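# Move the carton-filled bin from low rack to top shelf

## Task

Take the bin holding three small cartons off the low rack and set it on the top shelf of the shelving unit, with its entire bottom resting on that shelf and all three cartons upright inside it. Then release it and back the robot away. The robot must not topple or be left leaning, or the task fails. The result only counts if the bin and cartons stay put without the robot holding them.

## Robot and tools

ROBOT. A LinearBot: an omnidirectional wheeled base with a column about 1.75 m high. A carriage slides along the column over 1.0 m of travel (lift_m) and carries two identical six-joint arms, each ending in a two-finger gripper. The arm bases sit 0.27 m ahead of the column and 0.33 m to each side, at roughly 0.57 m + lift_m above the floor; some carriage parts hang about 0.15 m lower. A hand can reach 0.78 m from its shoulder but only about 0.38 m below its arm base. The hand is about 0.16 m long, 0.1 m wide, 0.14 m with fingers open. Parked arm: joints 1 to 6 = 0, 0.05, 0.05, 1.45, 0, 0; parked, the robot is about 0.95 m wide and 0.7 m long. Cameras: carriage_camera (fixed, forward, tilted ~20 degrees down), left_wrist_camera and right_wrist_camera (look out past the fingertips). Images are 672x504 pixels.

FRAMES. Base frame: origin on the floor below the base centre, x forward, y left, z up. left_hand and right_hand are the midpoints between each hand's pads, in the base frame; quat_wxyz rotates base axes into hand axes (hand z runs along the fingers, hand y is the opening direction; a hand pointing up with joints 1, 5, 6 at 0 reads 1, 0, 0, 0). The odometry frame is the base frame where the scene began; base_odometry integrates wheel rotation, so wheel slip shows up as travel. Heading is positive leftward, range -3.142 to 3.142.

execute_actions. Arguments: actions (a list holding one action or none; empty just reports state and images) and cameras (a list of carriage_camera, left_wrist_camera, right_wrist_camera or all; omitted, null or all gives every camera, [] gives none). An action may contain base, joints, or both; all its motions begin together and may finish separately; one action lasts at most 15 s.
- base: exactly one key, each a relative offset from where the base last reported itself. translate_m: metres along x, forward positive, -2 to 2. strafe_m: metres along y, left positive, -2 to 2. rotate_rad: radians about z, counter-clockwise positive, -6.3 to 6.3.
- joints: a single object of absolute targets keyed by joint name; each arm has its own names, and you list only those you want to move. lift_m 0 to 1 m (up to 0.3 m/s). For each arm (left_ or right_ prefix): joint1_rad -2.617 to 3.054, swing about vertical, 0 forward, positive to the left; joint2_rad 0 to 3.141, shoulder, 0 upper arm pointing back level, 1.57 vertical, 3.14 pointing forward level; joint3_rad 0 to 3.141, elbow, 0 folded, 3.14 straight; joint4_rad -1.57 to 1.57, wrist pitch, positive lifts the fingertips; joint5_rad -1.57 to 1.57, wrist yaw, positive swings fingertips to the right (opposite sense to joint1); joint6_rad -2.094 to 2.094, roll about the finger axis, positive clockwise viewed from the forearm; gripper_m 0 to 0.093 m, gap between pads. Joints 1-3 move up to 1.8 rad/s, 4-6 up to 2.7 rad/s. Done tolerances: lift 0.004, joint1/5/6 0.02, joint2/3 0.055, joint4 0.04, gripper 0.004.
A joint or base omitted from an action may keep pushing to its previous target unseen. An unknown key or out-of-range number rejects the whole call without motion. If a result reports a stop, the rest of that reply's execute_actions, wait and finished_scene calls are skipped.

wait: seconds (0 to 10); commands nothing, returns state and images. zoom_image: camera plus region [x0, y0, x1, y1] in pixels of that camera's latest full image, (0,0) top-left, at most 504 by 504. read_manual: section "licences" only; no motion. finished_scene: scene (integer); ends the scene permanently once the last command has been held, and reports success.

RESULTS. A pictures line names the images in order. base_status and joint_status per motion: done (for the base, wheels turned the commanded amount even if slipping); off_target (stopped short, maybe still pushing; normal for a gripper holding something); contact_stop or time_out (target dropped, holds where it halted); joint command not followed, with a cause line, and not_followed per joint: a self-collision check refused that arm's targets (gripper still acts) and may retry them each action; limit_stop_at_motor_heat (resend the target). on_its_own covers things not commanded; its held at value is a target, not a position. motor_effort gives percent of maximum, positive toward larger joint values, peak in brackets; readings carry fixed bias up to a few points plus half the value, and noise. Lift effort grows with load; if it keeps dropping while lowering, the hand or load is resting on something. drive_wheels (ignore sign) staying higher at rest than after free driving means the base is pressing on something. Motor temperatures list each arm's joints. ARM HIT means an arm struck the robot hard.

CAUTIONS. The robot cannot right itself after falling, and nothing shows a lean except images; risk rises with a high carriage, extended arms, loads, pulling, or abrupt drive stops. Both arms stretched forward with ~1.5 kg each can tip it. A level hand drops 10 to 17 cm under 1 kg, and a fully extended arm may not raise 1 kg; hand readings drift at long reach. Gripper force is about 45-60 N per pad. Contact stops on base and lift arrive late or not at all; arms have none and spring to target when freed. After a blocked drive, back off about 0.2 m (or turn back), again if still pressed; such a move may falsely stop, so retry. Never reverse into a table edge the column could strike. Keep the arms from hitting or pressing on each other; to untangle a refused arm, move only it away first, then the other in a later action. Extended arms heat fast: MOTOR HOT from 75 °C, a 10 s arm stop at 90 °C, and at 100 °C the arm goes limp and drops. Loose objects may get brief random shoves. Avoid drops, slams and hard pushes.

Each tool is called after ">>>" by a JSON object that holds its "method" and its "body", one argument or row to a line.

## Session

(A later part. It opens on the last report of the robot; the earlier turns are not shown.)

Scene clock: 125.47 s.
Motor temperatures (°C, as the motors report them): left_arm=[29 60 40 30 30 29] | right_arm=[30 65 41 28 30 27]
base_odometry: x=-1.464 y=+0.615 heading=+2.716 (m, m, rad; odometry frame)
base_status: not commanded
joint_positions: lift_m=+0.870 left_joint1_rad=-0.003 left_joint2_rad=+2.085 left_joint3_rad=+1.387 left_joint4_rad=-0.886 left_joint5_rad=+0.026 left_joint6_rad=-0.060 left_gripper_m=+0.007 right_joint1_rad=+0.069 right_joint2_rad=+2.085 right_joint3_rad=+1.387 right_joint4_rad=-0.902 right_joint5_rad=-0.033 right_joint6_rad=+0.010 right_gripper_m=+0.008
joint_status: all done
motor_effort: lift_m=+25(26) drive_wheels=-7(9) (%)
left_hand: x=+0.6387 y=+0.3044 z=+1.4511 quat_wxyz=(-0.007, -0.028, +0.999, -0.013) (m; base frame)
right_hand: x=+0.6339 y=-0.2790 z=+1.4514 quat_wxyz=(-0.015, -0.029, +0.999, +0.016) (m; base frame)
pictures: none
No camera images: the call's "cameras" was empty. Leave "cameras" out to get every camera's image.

>>> {"method": "execute_actions", "body": {
  "actions": [
    {"joints":{"lift_m":0.852}}
  ],
  "cameras": []
}}

Scene clock: 127.47 s.
Motor temperatures (°C, as the motors report them): left_arm=[29 60 40 30 30 29] | right_arm=[30 66 42 28 30 27]
base_odometry: x=-1.464 y=+0.615 heading=+2.716 (m, m, rad; odometry frame)
base_status: not commanded
joint_positions: lift_m=+0.852 left_joint1_rad=-0.003 left_joint2_rad=+2.082 left_joint3_rad=+1.387 left_joint4_rad=-0.866 left_joint5_rad=+0.028 left_joint6_rad=-0.059 left_gripper_m=+0.007 right_joint1_rad=+0.069 right_joint2_rad=+2.081 right_joint3_rad=+1.391 right_joint4_rad=-0.888 right_joint5_rad=-0.031 right_joint6_rad=+0.010 right_gripper_m=+0.008
joint_status: all done
motor_effort: lift_m=+24(26) drive_wheels=+7(8) (%)
left_hand: x=+0.6441 y=+0.3041 z=+1.4344 quat_wxyz=(+0.005, -0.028, +1.000, -0.014) (m; base frame)
right_hand: x=+0.6390 y=-0.2793 z=+1.4355 quat_wxyz=(-0.004, -0.029, +0.999, +0.015) (m; base frame)
pictures: none
No camera images: the call's "cameras" was empty. Leave "cameras" out to get every camera's image.

Touching (far edge first). A little more.

>>> {"method": "execute_actions", "body": {
  "actions": [
    {"joints":{"lift_m":0.84}}
  ],
  "cameras": []
}}

>>> {"method": "execute_actions", "body": {
  "actions": [
    {"joints":{"left_gripper_m":0.06,"right_gripper_m":0.06}}
  ],
  "cameras": []
}}

>>> {"method": "execute_actions", "body": {
  "actions": [
    {"joints":{"lift_m":0.94}}
  ]
}}

Scene clock: 131.27 s.
Motor temperatures (°C, as the motors report them): left_arm=[29 60 41 30 30 29] | right_arm=[30 66 42 28 30 27]
base_odometry: x=-1.464 y=+0.615 heading=+2.716 (m, m, rad; odometry frame)
base_status: not commanded
joint_positions: lift_m=+0.840 left_joint1_rad=-0.003 left_joint2_rad=+2.063 left_joint3_rad=+1.404 left_joint4_rad=-0.898 left_joint5_rad=+0.028 left_joint6_rad=-0.059 left_gripper_m=+0.007 right_joint1_rad=+0.069 right_joint2_rad=+2.063 right_joint3_rad=+1.406 right_joint4_rad=-0.918 right_joint5_rad=-0.031 right_joint6_rad=+0.010 right_gripper_m=+0.008
joint_status: all done
motor_effort: lift_m=+21(22) drive_wheels=-7(7) (%)
left_hand: x=+0.6446 y=+0.3041 z=+1.4332 quat_wxyz=(+0.007, -0.028, +0.999, -0.014) (m; base frame)
right_hand: x=+0.6391 y=-0.2792 z=+1.4337 quat_wxyz=(-0.003, -0.029, +0.999, +0.015) (m; base frame)
pictures: none
No camera images: the call's "cameras" was empty. Leave "cameras" out to get every camera's image.

Scene clock: 131.90 s.
Motor temperatures (°C, as the motors report them): left_arm=[29 60 41 30 30 29] | right_arm=[30 66 42 28 30 27]
base_odometry: x=-1.464 y=+0.615 heading=+2.716 (m, m, rad; odometry frame)
base_status: not commanded
joint_positions: lift_m=+0.840 left_joint1_rad=-0.007 left_joint2_rad=+2.063 left_joint3_rad=+1.404 left_joint4_rad=-0.898 left_joint5_rad=+0.009 left_joint6_rad=-0.049 left_gripper_m=+0.060 right_joint1_rad=+0.069 right_joint2_rad=+2.063 right_joint3_rad=+1.406 right_joint4_rad=-0.917 right_joint5_rad=-0.013 right_joint6_rad=+0.023 right_gripper_m=+0.060
joint_status: all done
motor_effort: lift_m=+21(21) drive_wheels=-7(7) (%)
left_hand: x=+0.6445 y=+0.3061 z=+1.4331 quat_wxyz=(+0.007, -0.021, +1.000, -0.005) (m; base frame)
right_hand: x=+0.6397 y=-0.2822 z=+1.4337 quat_wxyz=(-0.002, -0.023, +1.000, +0.007) (m; base frame)
pictures: none
No camera images: the call's "cameras" was empty. Leave "cameras" out to get every camera's image.

Scene clock: 132.83 s.
Motor temperatures (°C, as the motors report them): left_arm=[29 60 41 30 30 29] | right_arm=[30 66 42 28 30 27]
base_odometry: x=-1.464 y=+0.615 heading=+2.716 (m, m, rad; odometry frame)
base_status: not commanded
joint_positions: lift_m=+0.940 left_joint1_rad=-0.007 left_joint2_rad=+2.051 left_joint3_rad=+1.404 left_joint4_rad=-0.900 left_joint5_rad=+0.008 left_joint6_rad=-0.049 left_gripper_m=+0.060 right_joint1_rad=+0.069 right_joint2_rad=+2.061 right_joint3_rad=+1.406 right_joint4_rad=-0.911 right_joint5_rad=-0.013 right_joint6_rad=+0.023 right_gripper_m=+0.060
joint_status: all done
motor_effort: lift_m=+24(29) drive_wheels=+7(7) (%)
left_hand: x=+0.6454 y=+0.3062 z=+1.5370 quat_wxyz=(+0.012, -0.021, +1.000, -0.004) (m; base frame)
right_hand: x=+0.6413 y=-0.2822 z=+1.5339 quat_wxyz=(+0.002, -0.023, +1.000, +0.006) (m; base frame)
pictures: carriage_camera, left_wrist_camera, right_wrist_camera
Images, in order (width x height): carriage_camera 672x504, left_wrist_camera 672x504, right_wrist_camera 672x504.

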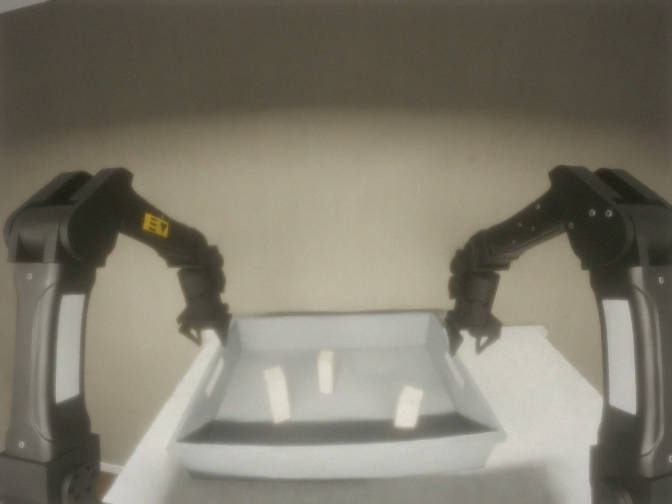

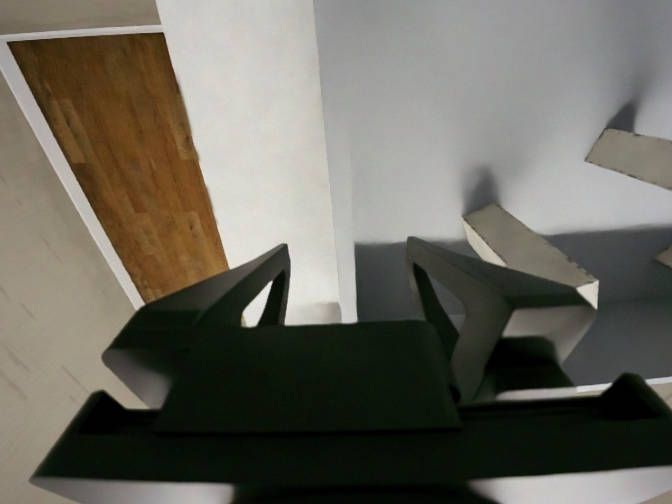

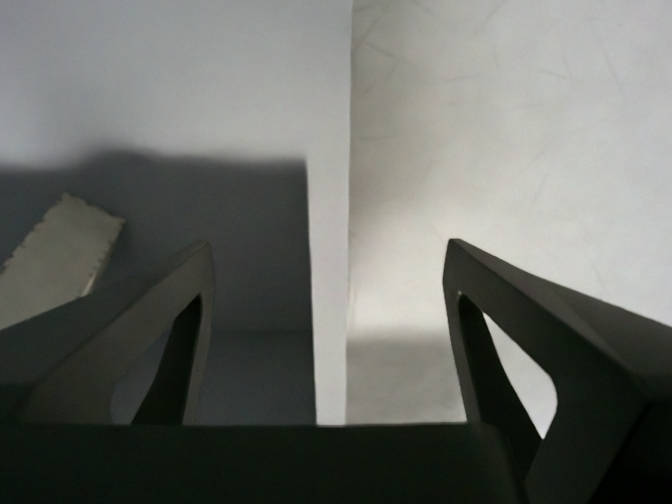

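>>> {"method": "execute_actions", "body": {
  "actions": [
    {"base":{"translate_m":-0.55}}
  ],
  "cameras": ["carriage_camera"]
}}

Scene clock: 138.40 s.
Motor temperatures (°C, as the motors report them): left_arm=[29 59 41 30 30 29] | right_arm=[30 65 42 28 30 27]
base_odometry: x=-0.963 y=+0.389 heading=+2.717 (m, m, rad; odometry frame)
base_status: done
joint_positions: lift_m=+0.940 left_joint1_rad=-0.011 left_joint2_rad=+2.051 left_joint3_rad=+1.404 left_joint4_rad=-0.901 left_joint5_rad=+0.007 left_joint6_rad=-0.048 left_gripper_m=+0.060 right_joint1_rad=+0.069 right_joint2_rad=+2.061 right_joint3_rad=+1.406 right_joint4_rad=-0.909 right_joint5_rad=-0.011 right_joint6_rad=+0.023 right_gripper_m=+0.060
joint_status: not commanded
motor_effort: lift_m=+24(24) drive_wheels=-6(25) (%)
left_hand: x=+0.6450 y=+0.3047 z=+1.5370 quat_wxyz=(+0.011, -0.018, +1.000, -0.004) (m; base frame)
right_hand: x=+0.6418 y=-0.2823 z=+1.5339 quat_wxyz=(+0.003, -0.023, +1.000, +0.006) (m; base frame)
pictures: carriage_camera
Images, in order (width x height): carriage_camera 672x504.

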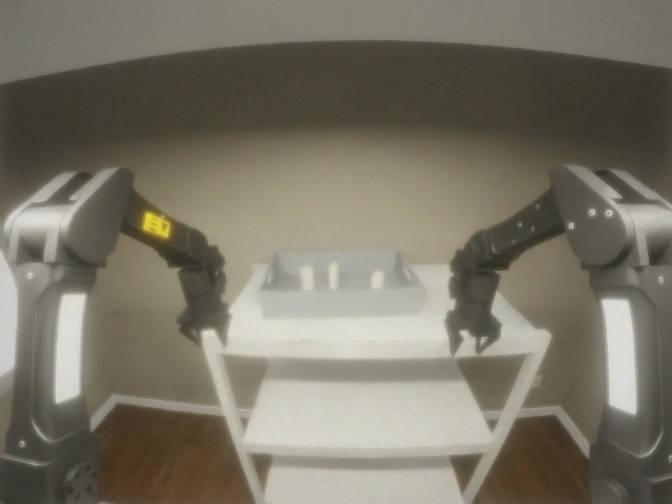

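>>> {"method": "finished_scene", "body": {
  "scene": 2
}}

The scene is finished: the task was done.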